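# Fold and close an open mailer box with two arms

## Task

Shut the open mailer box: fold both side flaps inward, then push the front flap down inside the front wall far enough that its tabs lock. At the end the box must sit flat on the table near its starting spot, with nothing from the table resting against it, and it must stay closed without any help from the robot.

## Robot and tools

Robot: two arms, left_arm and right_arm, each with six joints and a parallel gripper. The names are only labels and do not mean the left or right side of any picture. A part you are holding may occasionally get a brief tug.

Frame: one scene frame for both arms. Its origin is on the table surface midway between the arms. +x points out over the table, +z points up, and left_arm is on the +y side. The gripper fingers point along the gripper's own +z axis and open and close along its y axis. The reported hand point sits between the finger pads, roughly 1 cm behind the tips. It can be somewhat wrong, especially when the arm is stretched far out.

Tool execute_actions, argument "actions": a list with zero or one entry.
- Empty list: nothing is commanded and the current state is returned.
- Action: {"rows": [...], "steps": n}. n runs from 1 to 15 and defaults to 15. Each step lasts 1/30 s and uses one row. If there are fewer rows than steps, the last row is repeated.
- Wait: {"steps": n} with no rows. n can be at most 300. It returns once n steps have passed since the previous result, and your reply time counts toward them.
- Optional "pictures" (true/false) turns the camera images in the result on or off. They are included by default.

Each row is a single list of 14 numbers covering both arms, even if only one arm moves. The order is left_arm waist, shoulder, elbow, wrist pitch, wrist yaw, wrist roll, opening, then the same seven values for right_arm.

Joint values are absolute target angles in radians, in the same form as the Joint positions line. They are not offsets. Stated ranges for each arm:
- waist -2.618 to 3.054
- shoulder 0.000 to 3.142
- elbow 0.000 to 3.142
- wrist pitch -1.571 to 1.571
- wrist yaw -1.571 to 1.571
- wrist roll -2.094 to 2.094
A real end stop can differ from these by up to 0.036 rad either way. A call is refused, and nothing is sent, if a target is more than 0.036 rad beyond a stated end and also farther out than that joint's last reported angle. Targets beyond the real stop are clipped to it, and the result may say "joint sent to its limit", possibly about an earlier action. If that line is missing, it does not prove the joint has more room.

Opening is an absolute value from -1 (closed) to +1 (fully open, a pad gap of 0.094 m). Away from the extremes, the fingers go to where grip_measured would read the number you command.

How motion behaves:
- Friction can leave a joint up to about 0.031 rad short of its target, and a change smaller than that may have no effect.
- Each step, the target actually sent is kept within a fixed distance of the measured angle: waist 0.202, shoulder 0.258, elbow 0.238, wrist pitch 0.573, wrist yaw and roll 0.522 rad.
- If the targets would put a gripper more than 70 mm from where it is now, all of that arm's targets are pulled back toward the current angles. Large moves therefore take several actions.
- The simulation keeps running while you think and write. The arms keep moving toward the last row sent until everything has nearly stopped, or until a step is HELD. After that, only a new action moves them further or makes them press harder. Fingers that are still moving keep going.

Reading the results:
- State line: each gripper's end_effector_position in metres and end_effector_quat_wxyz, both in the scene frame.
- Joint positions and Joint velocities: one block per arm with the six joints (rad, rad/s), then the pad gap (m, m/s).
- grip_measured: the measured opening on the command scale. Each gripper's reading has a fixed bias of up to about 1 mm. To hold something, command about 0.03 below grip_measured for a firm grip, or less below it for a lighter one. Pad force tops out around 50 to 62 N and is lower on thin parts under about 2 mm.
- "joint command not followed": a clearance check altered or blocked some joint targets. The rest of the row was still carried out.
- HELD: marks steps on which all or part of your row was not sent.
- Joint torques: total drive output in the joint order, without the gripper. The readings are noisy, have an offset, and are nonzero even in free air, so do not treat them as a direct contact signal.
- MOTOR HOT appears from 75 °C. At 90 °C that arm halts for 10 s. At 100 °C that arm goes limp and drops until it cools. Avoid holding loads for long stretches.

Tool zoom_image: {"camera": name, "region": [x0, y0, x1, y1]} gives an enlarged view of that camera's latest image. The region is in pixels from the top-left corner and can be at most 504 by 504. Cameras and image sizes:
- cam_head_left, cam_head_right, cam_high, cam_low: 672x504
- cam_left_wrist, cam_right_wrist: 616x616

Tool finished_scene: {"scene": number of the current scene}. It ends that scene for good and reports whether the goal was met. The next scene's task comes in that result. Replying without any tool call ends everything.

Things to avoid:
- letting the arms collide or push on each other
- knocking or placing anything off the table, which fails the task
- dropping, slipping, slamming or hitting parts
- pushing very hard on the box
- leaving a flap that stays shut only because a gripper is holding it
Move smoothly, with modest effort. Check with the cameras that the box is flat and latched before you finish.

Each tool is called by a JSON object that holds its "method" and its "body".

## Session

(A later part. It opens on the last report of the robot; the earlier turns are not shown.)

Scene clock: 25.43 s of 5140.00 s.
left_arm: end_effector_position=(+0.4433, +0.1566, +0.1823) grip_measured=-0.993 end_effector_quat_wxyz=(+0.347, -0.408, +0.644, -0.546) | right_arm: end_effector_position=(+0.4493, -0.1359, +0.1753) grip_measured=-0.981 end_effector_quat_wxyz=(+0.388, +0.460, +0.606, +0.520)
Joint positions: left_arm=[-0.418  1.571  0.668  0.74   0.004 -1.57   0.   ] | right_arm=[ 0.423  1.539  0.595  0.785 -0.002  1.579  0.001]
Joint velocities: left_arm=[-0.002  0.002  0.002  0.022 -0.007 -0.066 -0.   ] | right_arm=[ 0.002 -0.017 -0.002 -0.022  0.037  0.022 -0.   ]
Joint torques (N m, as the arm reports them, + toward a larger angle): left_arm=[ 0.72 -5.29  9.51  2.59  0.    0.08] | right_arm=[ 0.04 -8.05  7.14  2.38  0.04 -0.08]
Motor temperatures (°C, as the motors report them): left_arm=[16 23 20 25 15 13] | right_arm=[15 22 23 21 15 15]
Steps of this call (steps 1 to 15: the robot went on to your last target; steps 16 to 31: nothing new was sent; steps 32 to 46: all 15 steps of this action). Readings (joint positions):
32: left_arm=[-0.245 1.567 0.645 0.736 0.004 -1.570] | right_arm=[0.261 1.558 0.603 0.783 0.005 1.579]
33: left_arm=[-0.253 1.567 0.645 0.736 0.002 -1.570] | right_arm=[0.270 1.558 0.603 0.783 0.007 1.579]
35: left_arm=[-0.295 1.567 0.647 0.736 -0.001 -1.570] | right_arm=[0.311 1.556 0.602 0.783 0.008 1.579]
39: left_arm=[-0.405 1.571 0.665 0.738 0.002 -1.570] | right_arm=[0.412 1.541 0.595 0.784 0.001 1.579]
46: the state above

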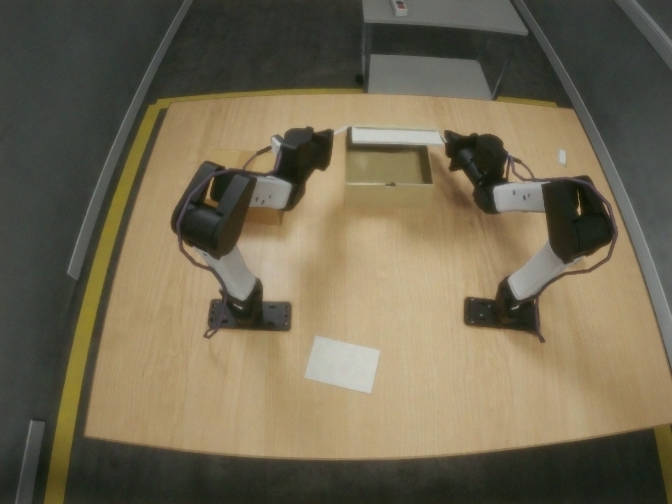

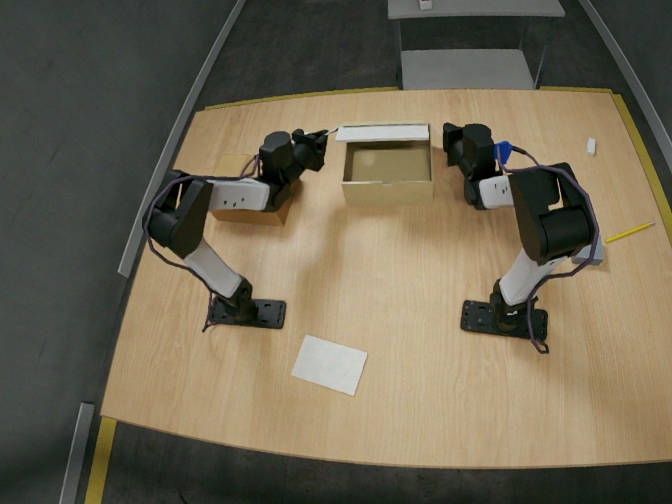

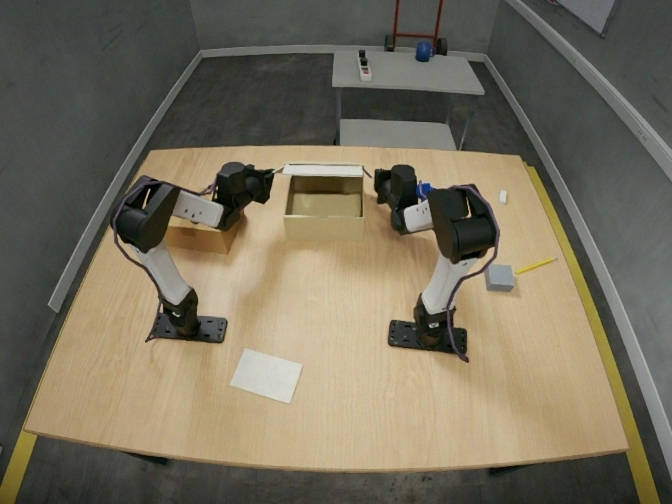

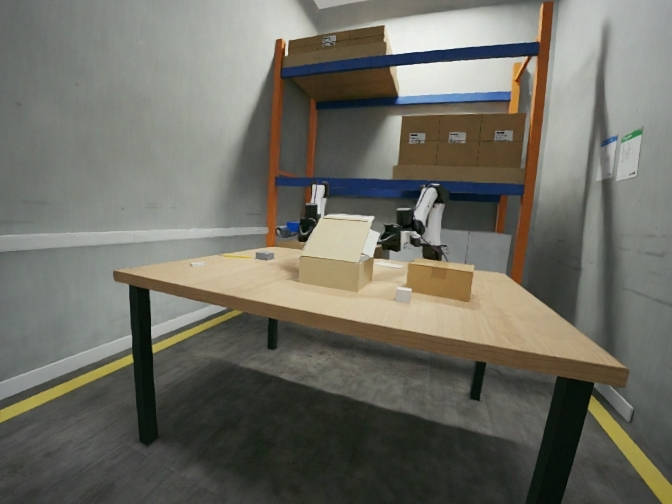

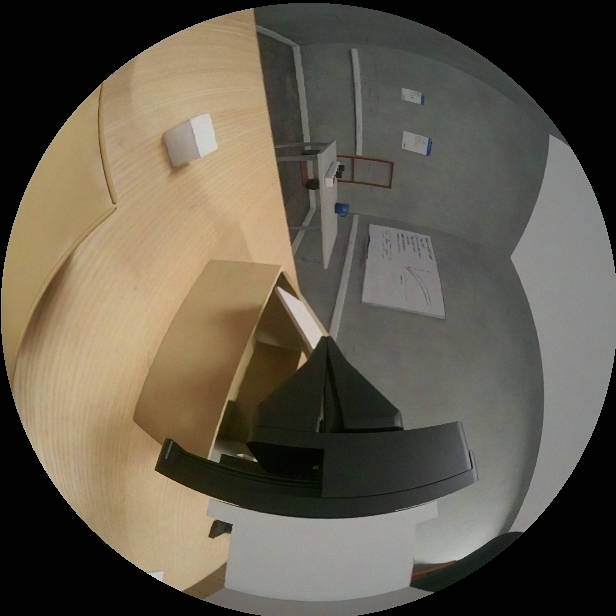

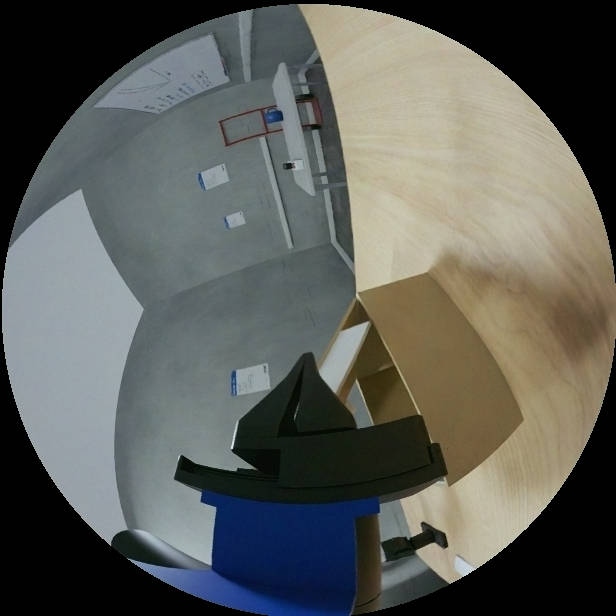

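{"method": "execute_actions", "body": {"actions": [{"rows":[[-0.39,1.59,0.68,0.75,0,-1.57,-1,0.42,1.52,0.58,0.8,0,1.57,-1],[-0.36,1.6,0.69,0.75,0,-1.57,-1,0.42,1.52,0.58,0.8,0,1.57,-1],[-0.33,1.63,0.71,0.75,0,-1.57,-1,0.42,1.52,0.58,0.8,0,1.57,-1],[-0.31,1.66,0.74,0.75,0.05,-1.57,-1,0.42,1.52,0.58,0.8,0,1.57,-1],[-0.3,1.69,0.77,0.75,0.1,-1.57,-1,0.42,1.52,0.58,0.8,0,1.57,-1],[-0.3,1.72,0.8,0.75,0.15,-1.57,-1,0.42,1.52,0.58,0.8,0,1.57,-1],[-0.3,1.72,0.8,0.75,0.2,-1.57,-1,0.43,1.52,0.58,0.8,0,1.57,-1],[-0.3,1.72,0.8,0.75,0.25,-1.57,-1,0.44,1.52,0.58,0.8,0,1.57,-1],[-0.3,1.72,0.8,0.75,0.3,-1.57,-1,0.45,1.52,0.58,0.8,0,1.57,-1],[-0.3,1.72,0.8,0.75,0.35,-1.57,-1,0.45,1.52,0.58,0.8,0,1.57,-1]],"steps":15}]}}

{"method": "zoom_image", "body": {"camera": "cam_low", "region": [260, 180, 460, 310]}}

{"method": "zoom_image", "body": {"camera": "cam_high", "region": [230, 140, 430, 260]}}

Scene clock: 27.17 s of 5140.00 s.
left_arm: end_effector_position=(+0.4738, +0.1562, +0.1738) grip_measured=-0.993 end_effector_quat_wxyz=(+0.287, -0.373, +0.668, -0.577) | right_arm: end_effector_position=(+0.4471, -0.1282, +0.1753) grip_measured=-0.981 end_effector_quat_wxyz=(+0.384, +0.455, +0.610, +0.523)
Joint positions: left_arm=[-0.297  1.707  0.785  0.743  0.279 -1.57   0.   ] | right_arm=[0.442 1.539 0.595 0.785 0.001 1.579 0.001]
Joint velocities: left_arm=[ 0.042 -0.007  0.007 -0.051  0.198 -0.007 -0.001] | right_arm=[-0.007  0.007 -0.022 -0.066  0.051 -0.037 -0.   ]
Joint torques (N m, as the arm reports them, + toward a larger angle): left_arm=[-0.02 -6.87  9.56  2.54  0.45  0.08] | right_arm=[ 0.89 -8.04  7.    2.38 -0.13 -0.08]
Motor temperatures (°C, as the motors report them): left_arm=[16 23 20 26 15 13] | right_arm=[15 22 23 21 15 15]
Steps of this call (steps 1 to 15: the robot went on to your last target; steps 16 to 37: nothing new was sent; steps 38 to 52: all 15 steps of this action). Readings (joint positions):
38: left_arm=[-0.416 1.571 0.668 0.740 0.004 -1.570] | right_arm=[0.423 1.539 0.595 0.785 -0.002 1.579]
39: left_arm=[-0.407 1.572 0.669 0.740 0.005 -1.570] | right_arm=[0.423 1.539 0.595 0.785 -0.002 1.579]
41: left_arm=[-0.367 1.596 0.690 0.741 0.012 -1.570] | right_arm=[0.423 1.539 0.595 0.785 -0.002 1.579]
45: left_arm=[-0.298 1.693 0.779 0.743 0.096 -1.570] | right_arm=[0.423 1.539 0.595 0.785 -0.002 1.579]
52: the state above

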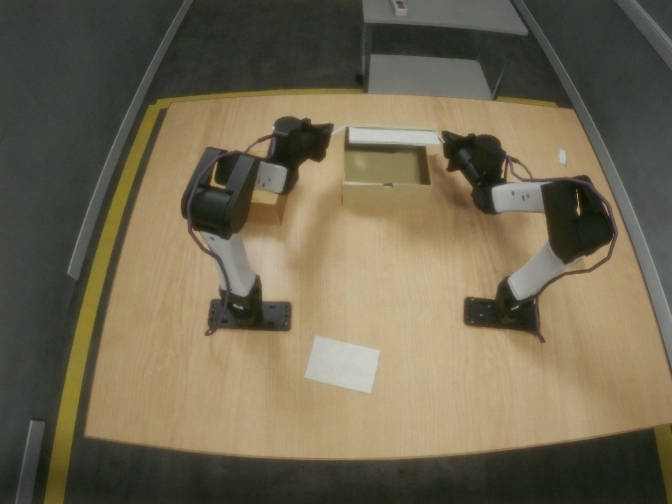

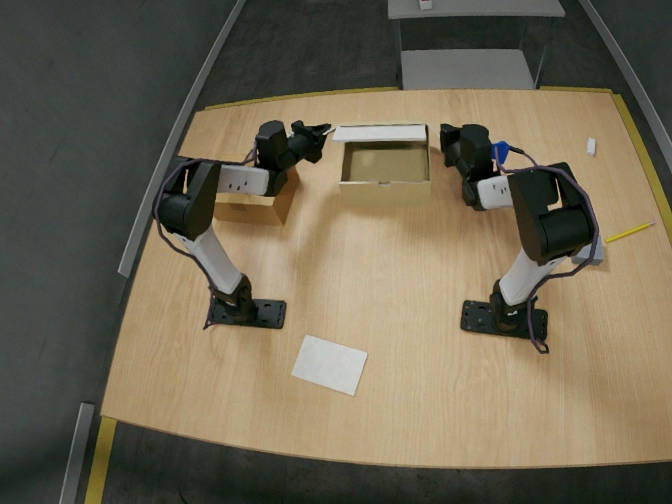

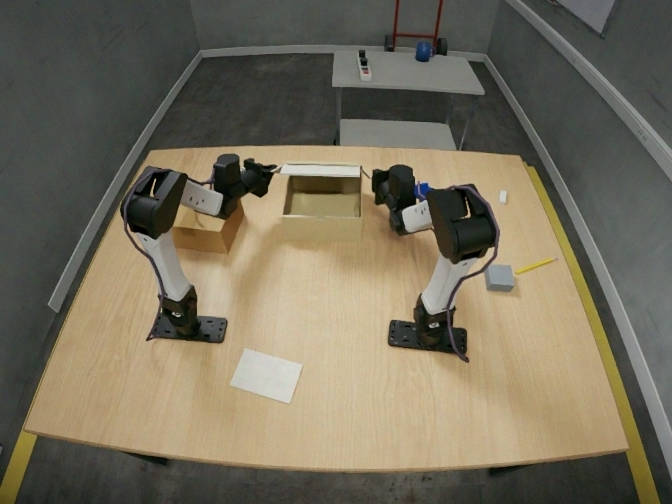

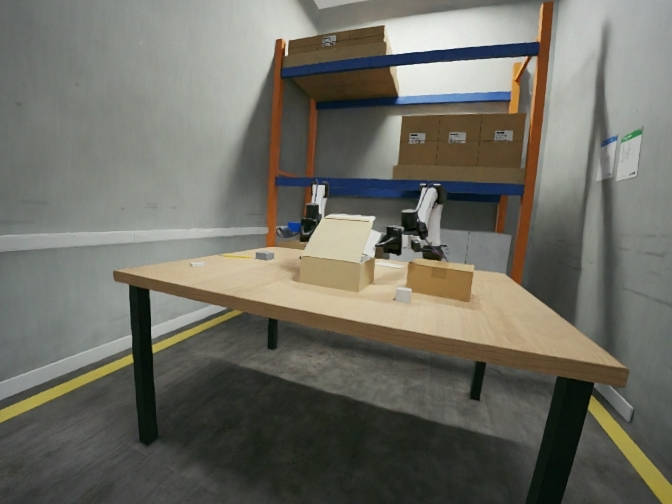

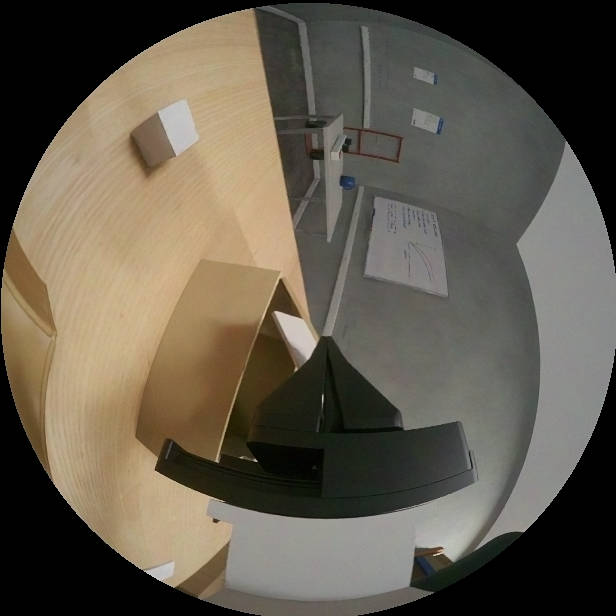

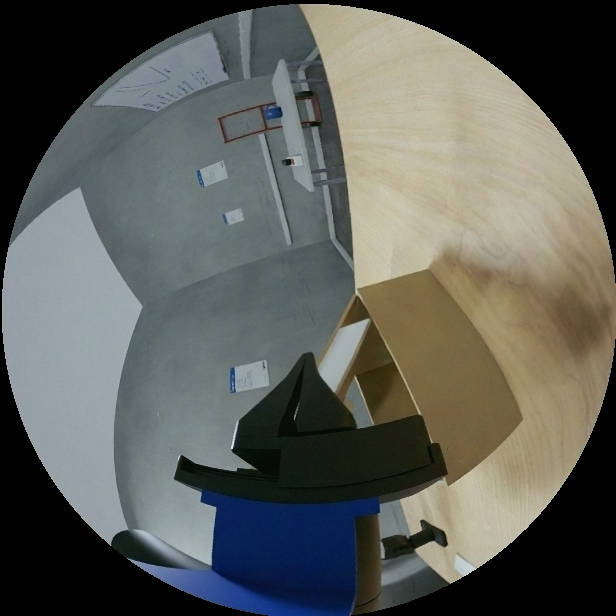

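Region (260, 180, 460, 310) of cam_low's 672x504 image, scaled by 2.520, with more detail than that image has; it fills the top 328 rows of this view, and the rest is white.

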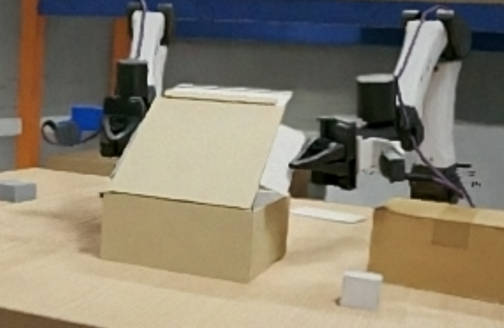

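Region (230, 140, 430, 260) of cam_high's 672x504 image, scaled by 2.520, with more detail than that image has; it fills the top 302 rows of this view, and the rest is white.

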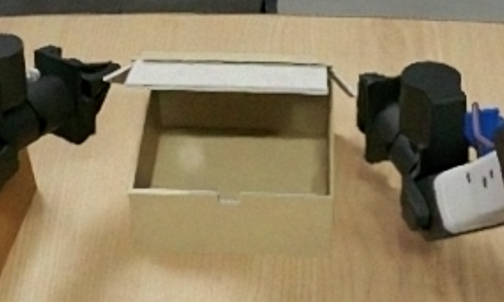

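Squeeze; left also retracts a bit.

{"method": "execute_actions", "body": {"actions": [{"rows":[[-0.31,1.71,0.79,0.75,0.35,-1.57,-1,0.455,1.52,0.58,0.8,0,1.57,-1],[-0.32,1.7,0.78,0.75,0.35,-1.57,-1,0.46,1.52,0.58,0.8,0,1.57,-1],[-0.33,1.69,0.77,0.75,0.35,-1.57,-1,0.465,1.52,0.58,0.8,0,1.57,-1],[-0.34,1.68,0.76,0.75,0.35,-1.57,-1,0.47,1.52,0.58,0.8,0,1.57,-1],[-0.35,1.68,0.76,0.75,0.35,-1.57,-1,0.475,1.52,0.58,0.8,0,1.57,-1],[-0.36,1.67,0.75,0.75,0.35,-1.57,-1,0.48,1.52,0.58,0.8,0,1.57,-1],[-0.37,1.67,0.75,0.75,0.35,-1.57,-1,0.485,1.51,0.57,0.8,0,1.57,-1],[-0.38,1.67,0.75,0.75,0.35,-1.57,-1,0.49,1.5,0.56,0.8,0,1.57,-1]],"steps":15}]}}

{"method": "zoom_image", "body": {"camera": "cam_low", "region": [260, 180, 460, 310]}}

{"method": "zoom_image", "body": {"camera": "cam_high", "region": [230, 140, 430, 260]}}

Scene clock: 28.83 s of 5140.00 s.
left_arm: end_effector_position=(+0.4536, +0.1282, +0.1757) grip_measured=-0.993 end_effector_quat_wxyz=(+0.262, -0.346, +0.681, -0.590) | right_arm: end_effector_position=(+0.4394, -0.1254, +0.1726) grip_measured=-0.981 end_effector_quat_wxyz=(+0.386, +0.457, +0.611, +0.519)
Joint positions: left_arm=[-0.358  1.684  0.766  0.743  0.302 -1.57   0.   ] | right_arm=[0.465 1.519 0.569 0.785 0.032 1.579 0.001]
Joint velocities: left_arm=[-0.007  0.012 -0.002 -0.022 -0.037  0.037  0.001] | right_arm=[ 0.002 -0.002  0.007  0.037 -0.007  0.051  0.   ]
Joint torques (N m, as the arm reports them, + toward a larger angle): left_arm=[-1.62 -8.81  6.71  2.57  0.54  0.08] | right_arm=[ 1.88 -7.91  7.47  2.37 -0.31 -0.09]
Motor temperatures (°C, as the motors report them): left_arm=[16 23 20 26 15 13] | right_arm=[15 22 23 21 15 15]
Steps of this call (steps 1 to 30: the robot went on to your last target; steps 31 to 35: nothing new was sent; steps 36 to 50: all 15 steps of this action). Readings (joint positions):
36: left_arm=[-0.296 1.707 0.785 0.743 0.303 -1.570] | right_arm=[0.442 1.539 0.595 0.785 0.017 1.579]
37: left_arm=[-0.296 1.707 0.785 0.743 0.303 -1.570] | right_arm=[0.442 1.539 0.595 0.785 0.017 1.579]
39: left_arm=[-0.301 1.705 0.784 0.743 0.303 -1.570] | right_arm=[0.442 1.539 0.595 0.785 0.019 1.579]
43: left_arm=[-0.331 1.688 0.769 0.743 0.302 -1.570] | right_arm=[0.452 1.533 0.587 0.785 0.030 1.579]
50: the state above

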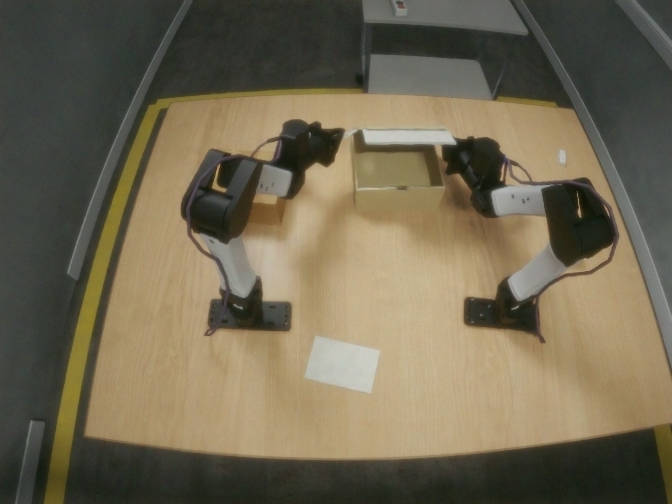

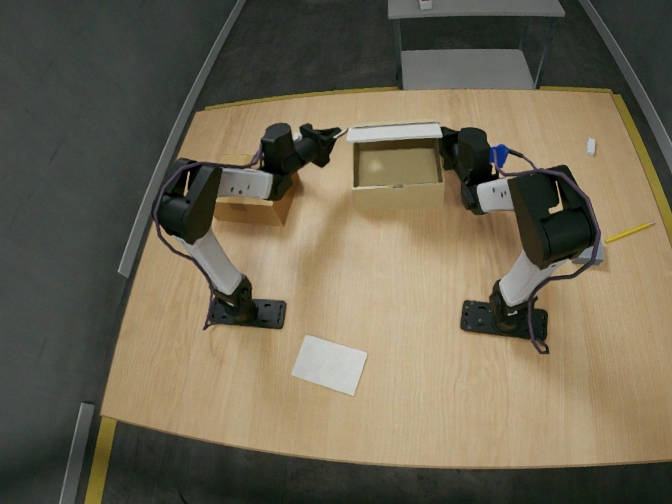

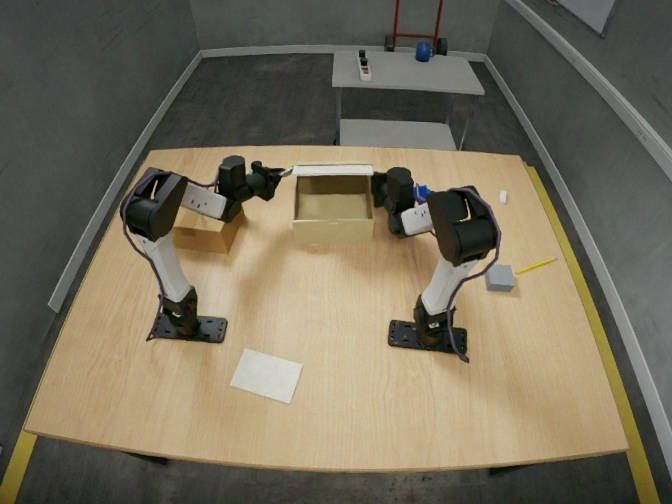

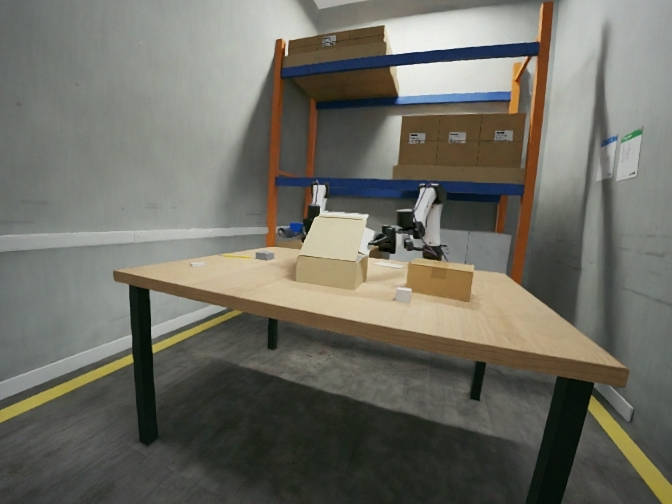

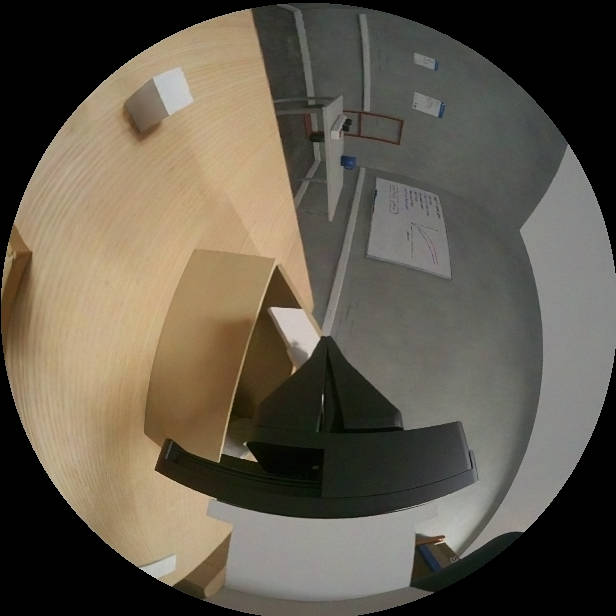

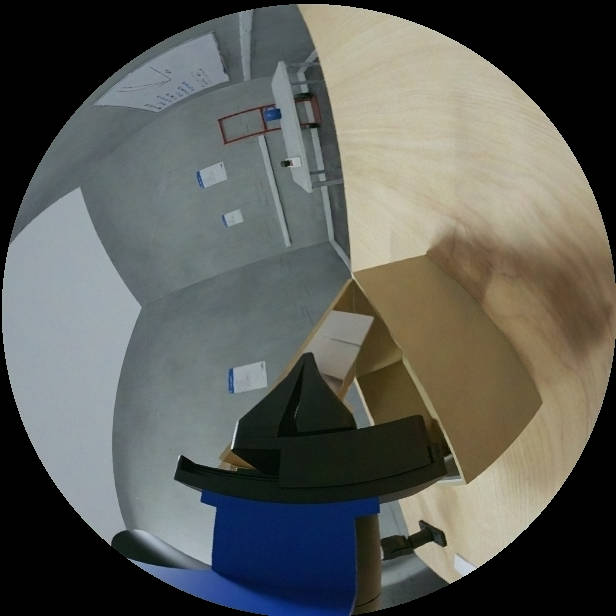

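Region (260, 180, 460, 310) of cam_low's 672x504 image, scaled by 2.520, with more detail than that image has; it fills the top 328 rows of this view, and the rest is white.

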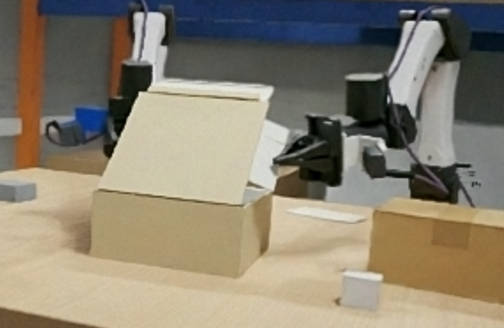

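Region (230, 140, 430, 260) of cam_high's 672x504 image, scaled by 2.520, with more detail than that image has; it fills the top 302 rows of this view, and the rest is white.

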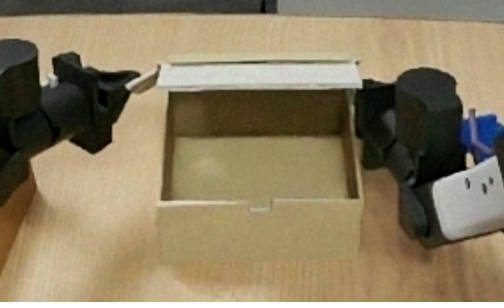

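{"method": "execute_actions", "body": {"actions": [{"rows":[[-0.38,1.66,0.74,0.75,0.36,-1.57,-1,0.5,1.5,0.56,0.8,-0.02,1.57,-1],[-0.38,1.655,0.735,0.75,0.37,-1.57,-1,0.51,1.5,0.56,0.8,-0.03,1.57,-1],[-0.38,1.65,0.73,0.75,0.38,-1.57,-1,0.52,1.5,0.56,0.8,-0.04,1.57,-1],[-0.38,1.645,0.725,0.75,0.39,-1.57,-1,0.53,1.5,0.56,0.8,-0.04,1.57,-1],[-0.38,1.64,0.72,0.75,0.4,-1.57,-1,0.54,1.5,0.56,0.8,-0.04,1.57,-1],[-0.38,1.63,0.71,0.75,0.4,-1.57,-1,0.55,1.5,0.56,0.8,-0.04,1.57,-1],[-0.38,1.63,0.71,0.75,0.4,-1.57,-1,0.56,1.5,0.56,0.8,-0.04,1.57,-1]],"steps":15}]}}

{"method": "zoom_image", "body": {"camera": "cam_low", "region": [260, 180, 460, 310]}}

{"method": "zoom_image", "body": {"camera": "cam_high", "region": [230, 140, 430, 260]}}

Scene clock: 30.70 s of 5140.00 s.
left_arm: end_effector_position=(+0.4361, +0.1219, +0.1783) grip_measured=-0.993 end_effector_quat_wxyz=(+0.241, -0.326, +0.689, -0.601) | right_arm: end_effector_position=(+0.4253, -0.0871, +0.1726) grip_measured=-0.981 end_effector_quat_wxyz=(+0.355, +0.424, +0.634, +0.541)
Joint positions: left_arm=[-0.363  1.643  0.726  0.744  0.361 -1.57   0.   ] | right_arm=[0.545 1.519 0.569 0.785 0.001 1.579 0.001]
Joint velocities: left_arm=[-0.007  0.012  0.007  0.022 -0.022 -0.007  0.001] | right_arm=[-0.002 -0.012 -0.002  0.037  0.022  0.037  0.   ]
Joint torques (N m, as the arm reports them, + toward a larger angle): left_arm=[-1.12 -8.33  6.69  2.54  0.48  0.08] | right_arm=[ 1.19 -7.84  7.66  2.36 -0.39 -0.08]
Motor temperatures (°C, as the motors report them): left_arm=[16 23 21 26 15 13] | right_arm=[15 23 23 22 15 15]
Steps of this call (steps 1 to 15: the robot went on to your last target; steps 16 to 41: nothing new was sent; steps 42 to 56: all 15 steps of this action). Readings (joint positions):
42: left_arm=[-0.358 1.683 0.764 0.743 0.302 -1.570] | right_arm=[0.466 1.519 0.569 0.785 0.032 1.579]
43: left_arm=[-0.358 1.680 0.760 0.743 0.303 -1.570] | right_arm=[0.469 1.519 0.569 0.785 0.030 1.579]
45: left_arm=[-0.358 1.670 0.749 0.743 0.307 -1.570] | right_arm=[0.482 1.519 0.569 0.785 0.028 1.579]
49: left_arm=[-0.358 1.647 0.727 0.743 0.330 -1.570] | right_arm=[0.521 1.519 0.569 0.785 0.022 1.579]
56: the state above

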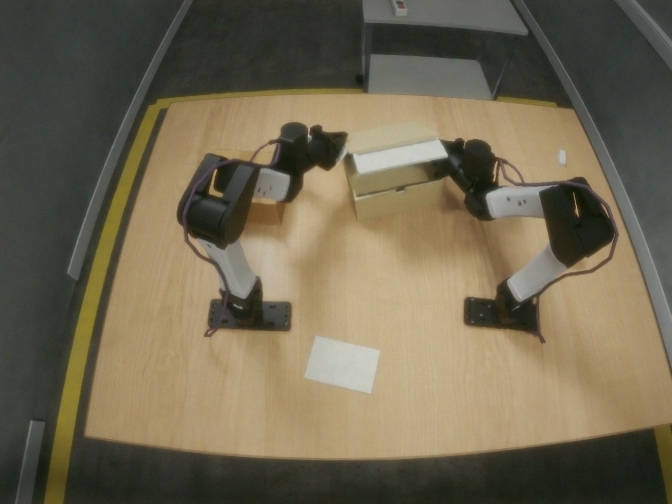

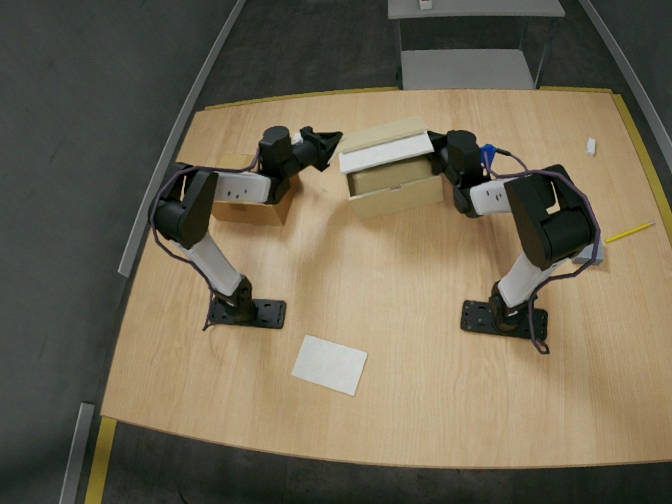

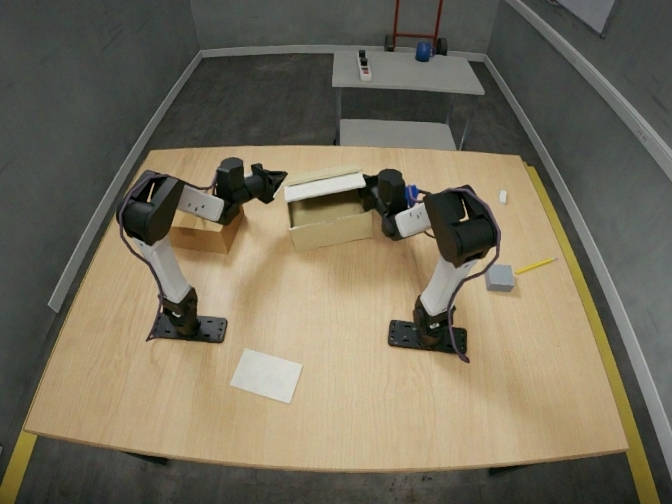

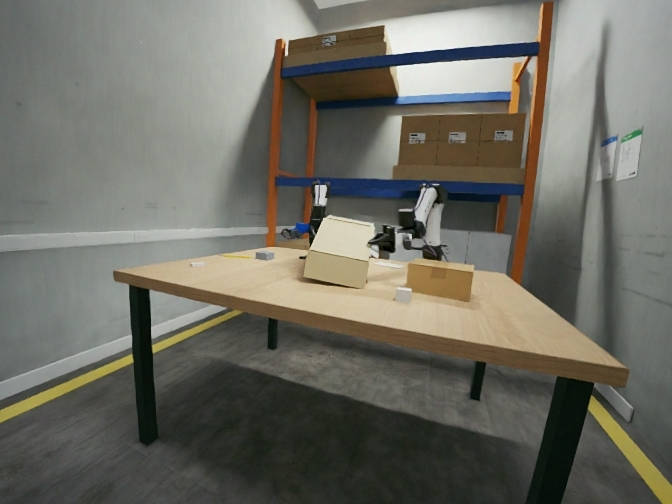

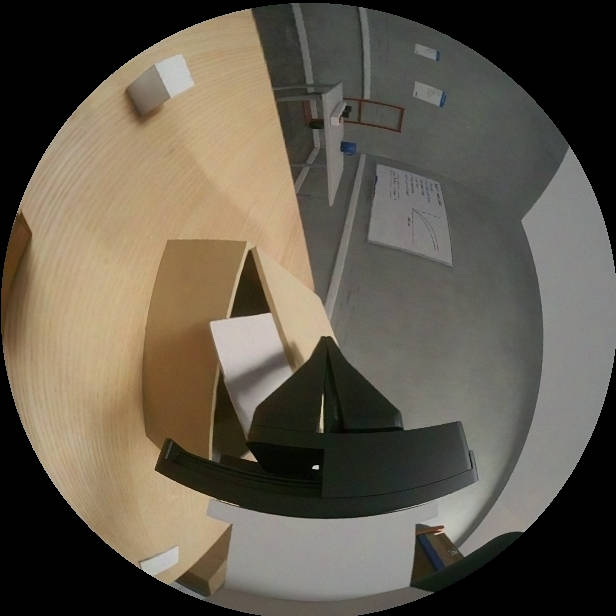

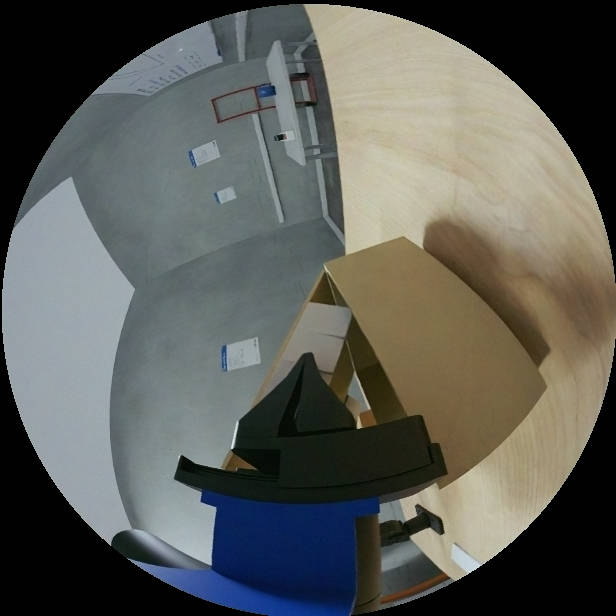

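Region (260, 180, 460, 310) of cam_low's 672x504 image, scaled by 2.520, with more detail than that image has; it fills the top 328 rows of this view, and the rest is white.

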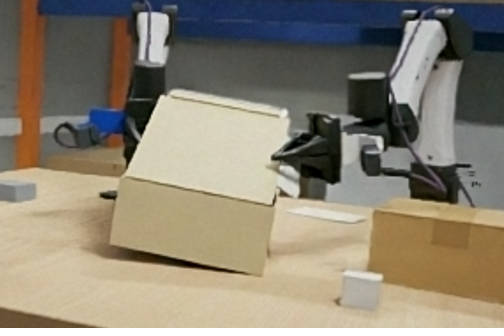

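Region (230, 140, 430, 260) of cam_high's 672x504 image, scaled by 2.520, with more detail than that image has; it fills the top 302 rows of this view, and the rest is white.

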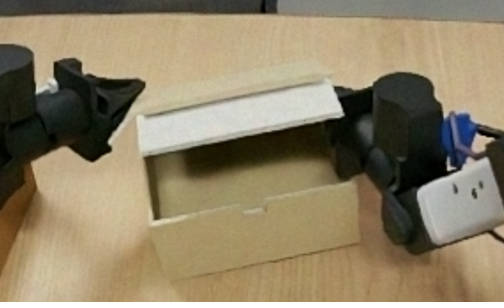

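Box tilted/rotated. Release slowly.

{"method": "execute_actions", "body": {"actions": [{"rows":[[-0.36,1.63,0.71,0.75,0.35,-1.57,-1,0.54,1.5,0.56,0.8,0,1.57,-1],[-0.36,1.63,0.71,0.75,0.32,-1.57,-1,0.53,1.5,0.56,0.8,0,1.57,-1],[-0.36,1.63,0.71,0.75,0.29,-1.57,-1,0.52,1.5,0.56,0.8,0,1.57,-1],[-0.36,1.63,0.71,0.75,0.26,-1.57,-1,0.51,1.5,0.56,0.8,0,1.57,-1],[-0.36,1.63,0.71,0.75,0.23,-1.57,-1,0.5,1.5,0.56,0.8,0,1.57,-1],[-0.36,1.63,0.71,0.75,0.2,-1.57,-1,0.49,1.5,0.56,0.8,0,1.57,-1],[-0.36,1.63,0.71,0.75,0.16,-1.57,-1,0.48,1.5,0.56,0.8,0,1.57,-1],[-0.36,1.63,0.71,0.75,0.12,-1.57,-1,0.47,1.5,0.56,0.8,0,1.57,-1],[-0.36,1.63,0.71,0.75,0.08,-1.57,-1,0.46,1.5,0.56,0.8,0,1.57,-1],[-0.36,1.63,0.71,0.75,0.04,-1.57,-1,0.45,1.5,0.56,0.8,0,1.57,-1],[-0.36,1.63,0.71,0.75,0,-1.57,-1,0.44,1.5,0.56,0.8,0,1.57,-1],[-0.36,1.63,0.71,0.75,0,-1.57,-1,0.42,1.5,0.56,0.8,0,1.57,-1]],"steps":15}], "pictures": false}}

{"method": "execute_actions", "body": {"actions": [{"steps":15}]}}

{"method": "zoom_image", "body": {"camera": "cam_high", "region": [230, 140, 430, 260]}}

Scene clock: 32.60 s of 5140.00 s.
left_arm: end_effector_position=(+0.4643, +0.1639, +0.1765) grip_measured=-0.993 end_effector_quat_wxyz=(+0.339, -0.410, +0.646, -0.547) | right_arm: end_effector_position=(+0.4428, -0.1361, +0.1727) grip_measured=-0.981 end_effector_quat_wxyz=(+0.387, +0.461, +0.608, +0.519)
Joint positions: left_arm=[-0.362  1.643  0.726  0.744  0.067 -1.57   0.   ] | right_arm=[0.428 1.519 0.569 0.786 0.003 1.579 0.001]
Joint velocities: left_arm=[ 0.002  0.022 -0.007 -0.051 -0.432 -0.037  0.001] | right_arm=[-0.134 -0.002  0.002  0.037 -0.007  0.007  0.001]
Joint torques (N m, as the arm reports them, + toward a larger angle): left_arm=[ 0.56 -8.37  6.68  2.55 -0.07  0.08] | right_arm=[ 0.32 -7.83  7.59  2.36 -0.01 -0.09]
Motor temperatures (°C, as the motors report them): left_arm=[16 24 21 26 15 13] | right_arm=[15 23 23 22 15 15]
Steps of this call (steps 1 to 15: the robot went on to your last target; steps 16 to 42: nothing new was sent; steps 43 to 57: all 15 steps of this action). Readings (joint positions):
43: left_arm=[-0.363 1.643 0.726 0.744 0.359 -1.570] | right_arm=[0.544 1.519 0.569 0.785 0.004 1.579]
44: left_arm=[-0.362 1.643 0.726 0.744 0.354 -1.570] | right_arm=[0.542 1.519 0.569 0.785 0.005 1.579]
46: left_arm=[-0.362 1.643 0.726 0.744 0.331 -1.570] | right_arm=[0.534 1.519 0.569 0.785 0.004 1.579]
50: left_arm=[-0.362 1.643 0.726 0.744 0.245 -1.570] | right_arm=[0.496 1.519 0.569 0.786 0.004 1.579]
57: the state above

Scene clock: 33.10 s of 5140.00 s.
left_arm: end_effector_position=(+0.4681, +0.1724, +0.1764) grip_measured=-0.993 end_effector_quat_wxyz=(+0.357, -0.425, +0.637, -0.535) | right_arm: end_effector_position=(+0.4431, -0.1373, +0.1727) grip_measured=-0.981 end_effector_quat_wxyz=(+0.387, +0.461, +0.607, +0.518)
Joint positions: left_arm=[-0.362  1.643  0.726  0.744  0.013 -1.57   0.   ] | right_arm=[0.425 1.519 0.569 0.786 0.003 1.579 0.001]
Joint velocities: left_arm=[-0.002 -0.007  0.017 -0.051  0.022 -0.022  0.001] | right_arm=[ 0.002 -0.012  0.012 -0.007 -0.022 -0.081 -0.002]
Joint torques (N m, as the arm reports them, + toward a larger angle): left_arm=[ 0.6  -8.38  6.69  2.55 -0.07  0.08] | right_arm=[-0.04 -7.85  7.59  2.37 -0.01 -0.09]
Motor temperatures (°C, as the motors report them): left_arm=[16 24 21 26 15 13] | right_arm=[15 23 23 22 15 15]
Steps of this call (steps 1 to 15: the robot went on to your last target). Readings (joint positions):
1: left_arm=[-0.362 1.643 0.726 0.744 0.056 -1.570] | right_arm=[0.425 1.519 0.569 0.786 0.003 1.579]
2: left_arm=[-0.362 1.643 0.726 0.744 0.046 -1.570] | right_arm=[0.425 1.519 0.569 0.786 0.003 1.579]
4: left_arm=[-0.362 1.643 0.726 0.744 0.033 -1.570] | right_arm=[0.425 1.519 0.569 0.786 0.003 1.579]
8: left_arm=[-0.362 1.643 0.726 0.744 0.020 -1.570] | right_arm=[0.425 1.519 0.569 0.786 0.003 1.579]
15: the state above

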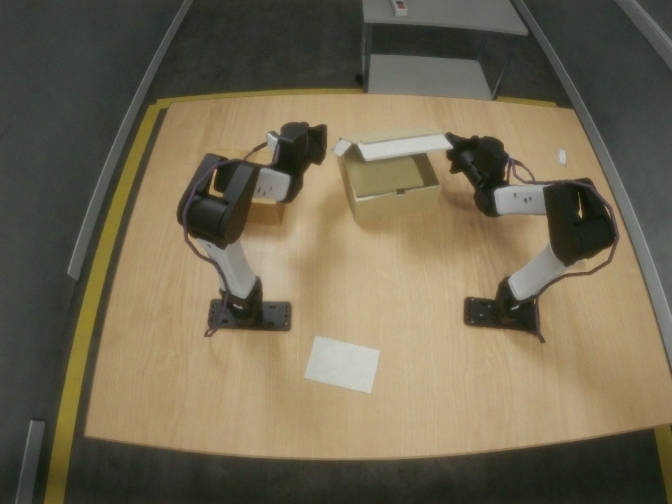

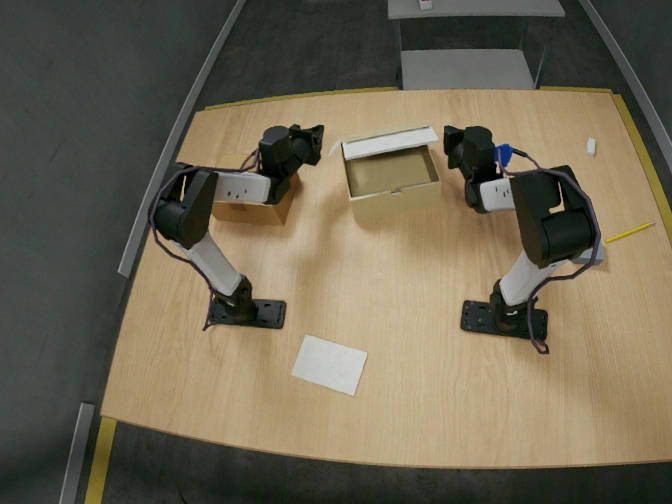

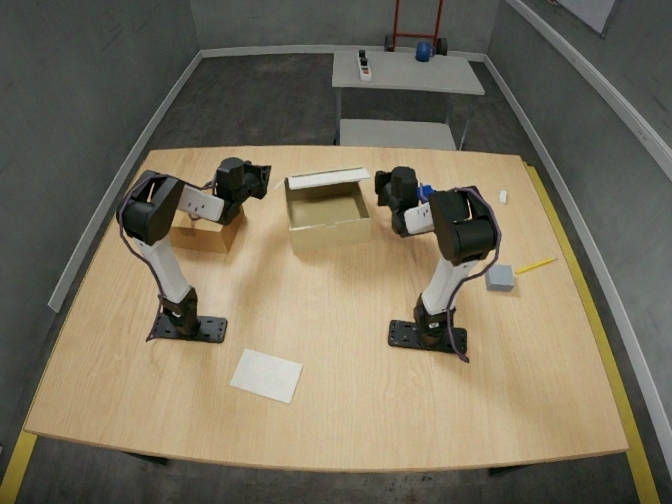

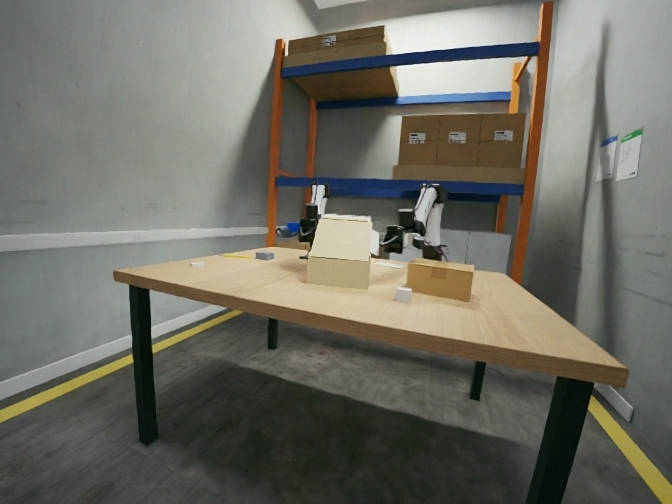

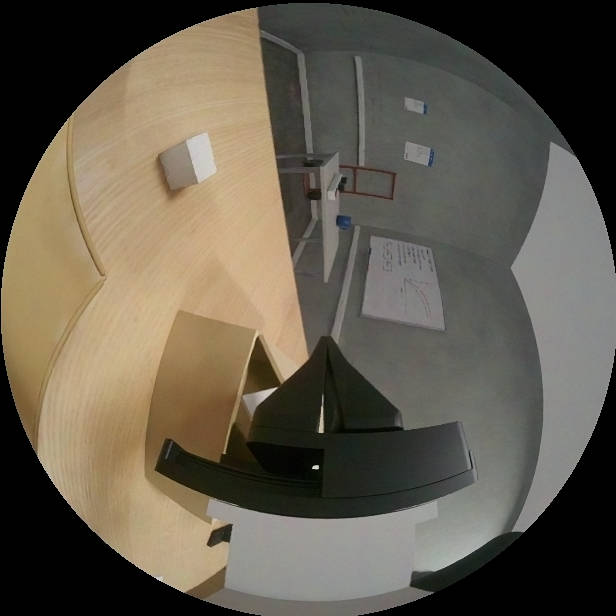

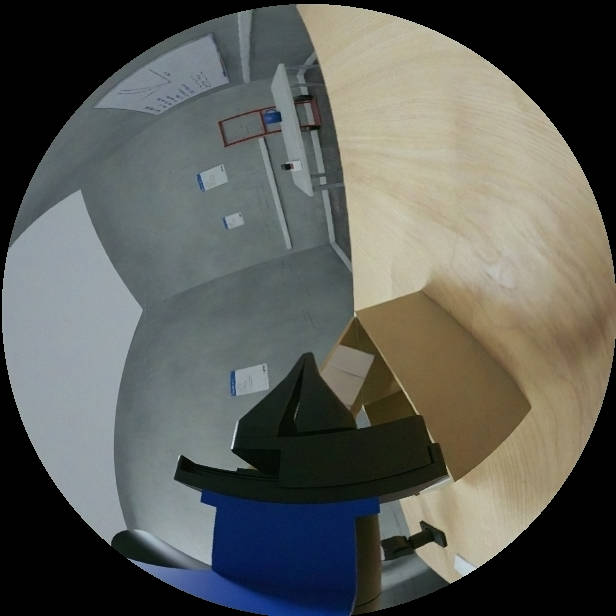

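Region (230, 140, 430, 260) of cam_high's 672x504 image, scaled by 2.520, with more detail than that image has; it fills the top 302 rows of this view, and the rest is white.

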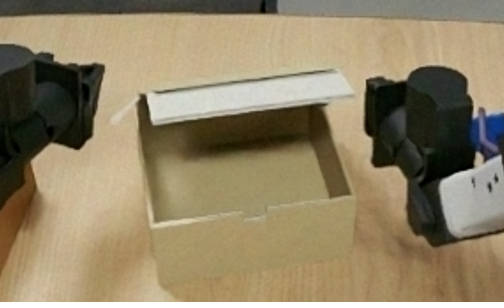

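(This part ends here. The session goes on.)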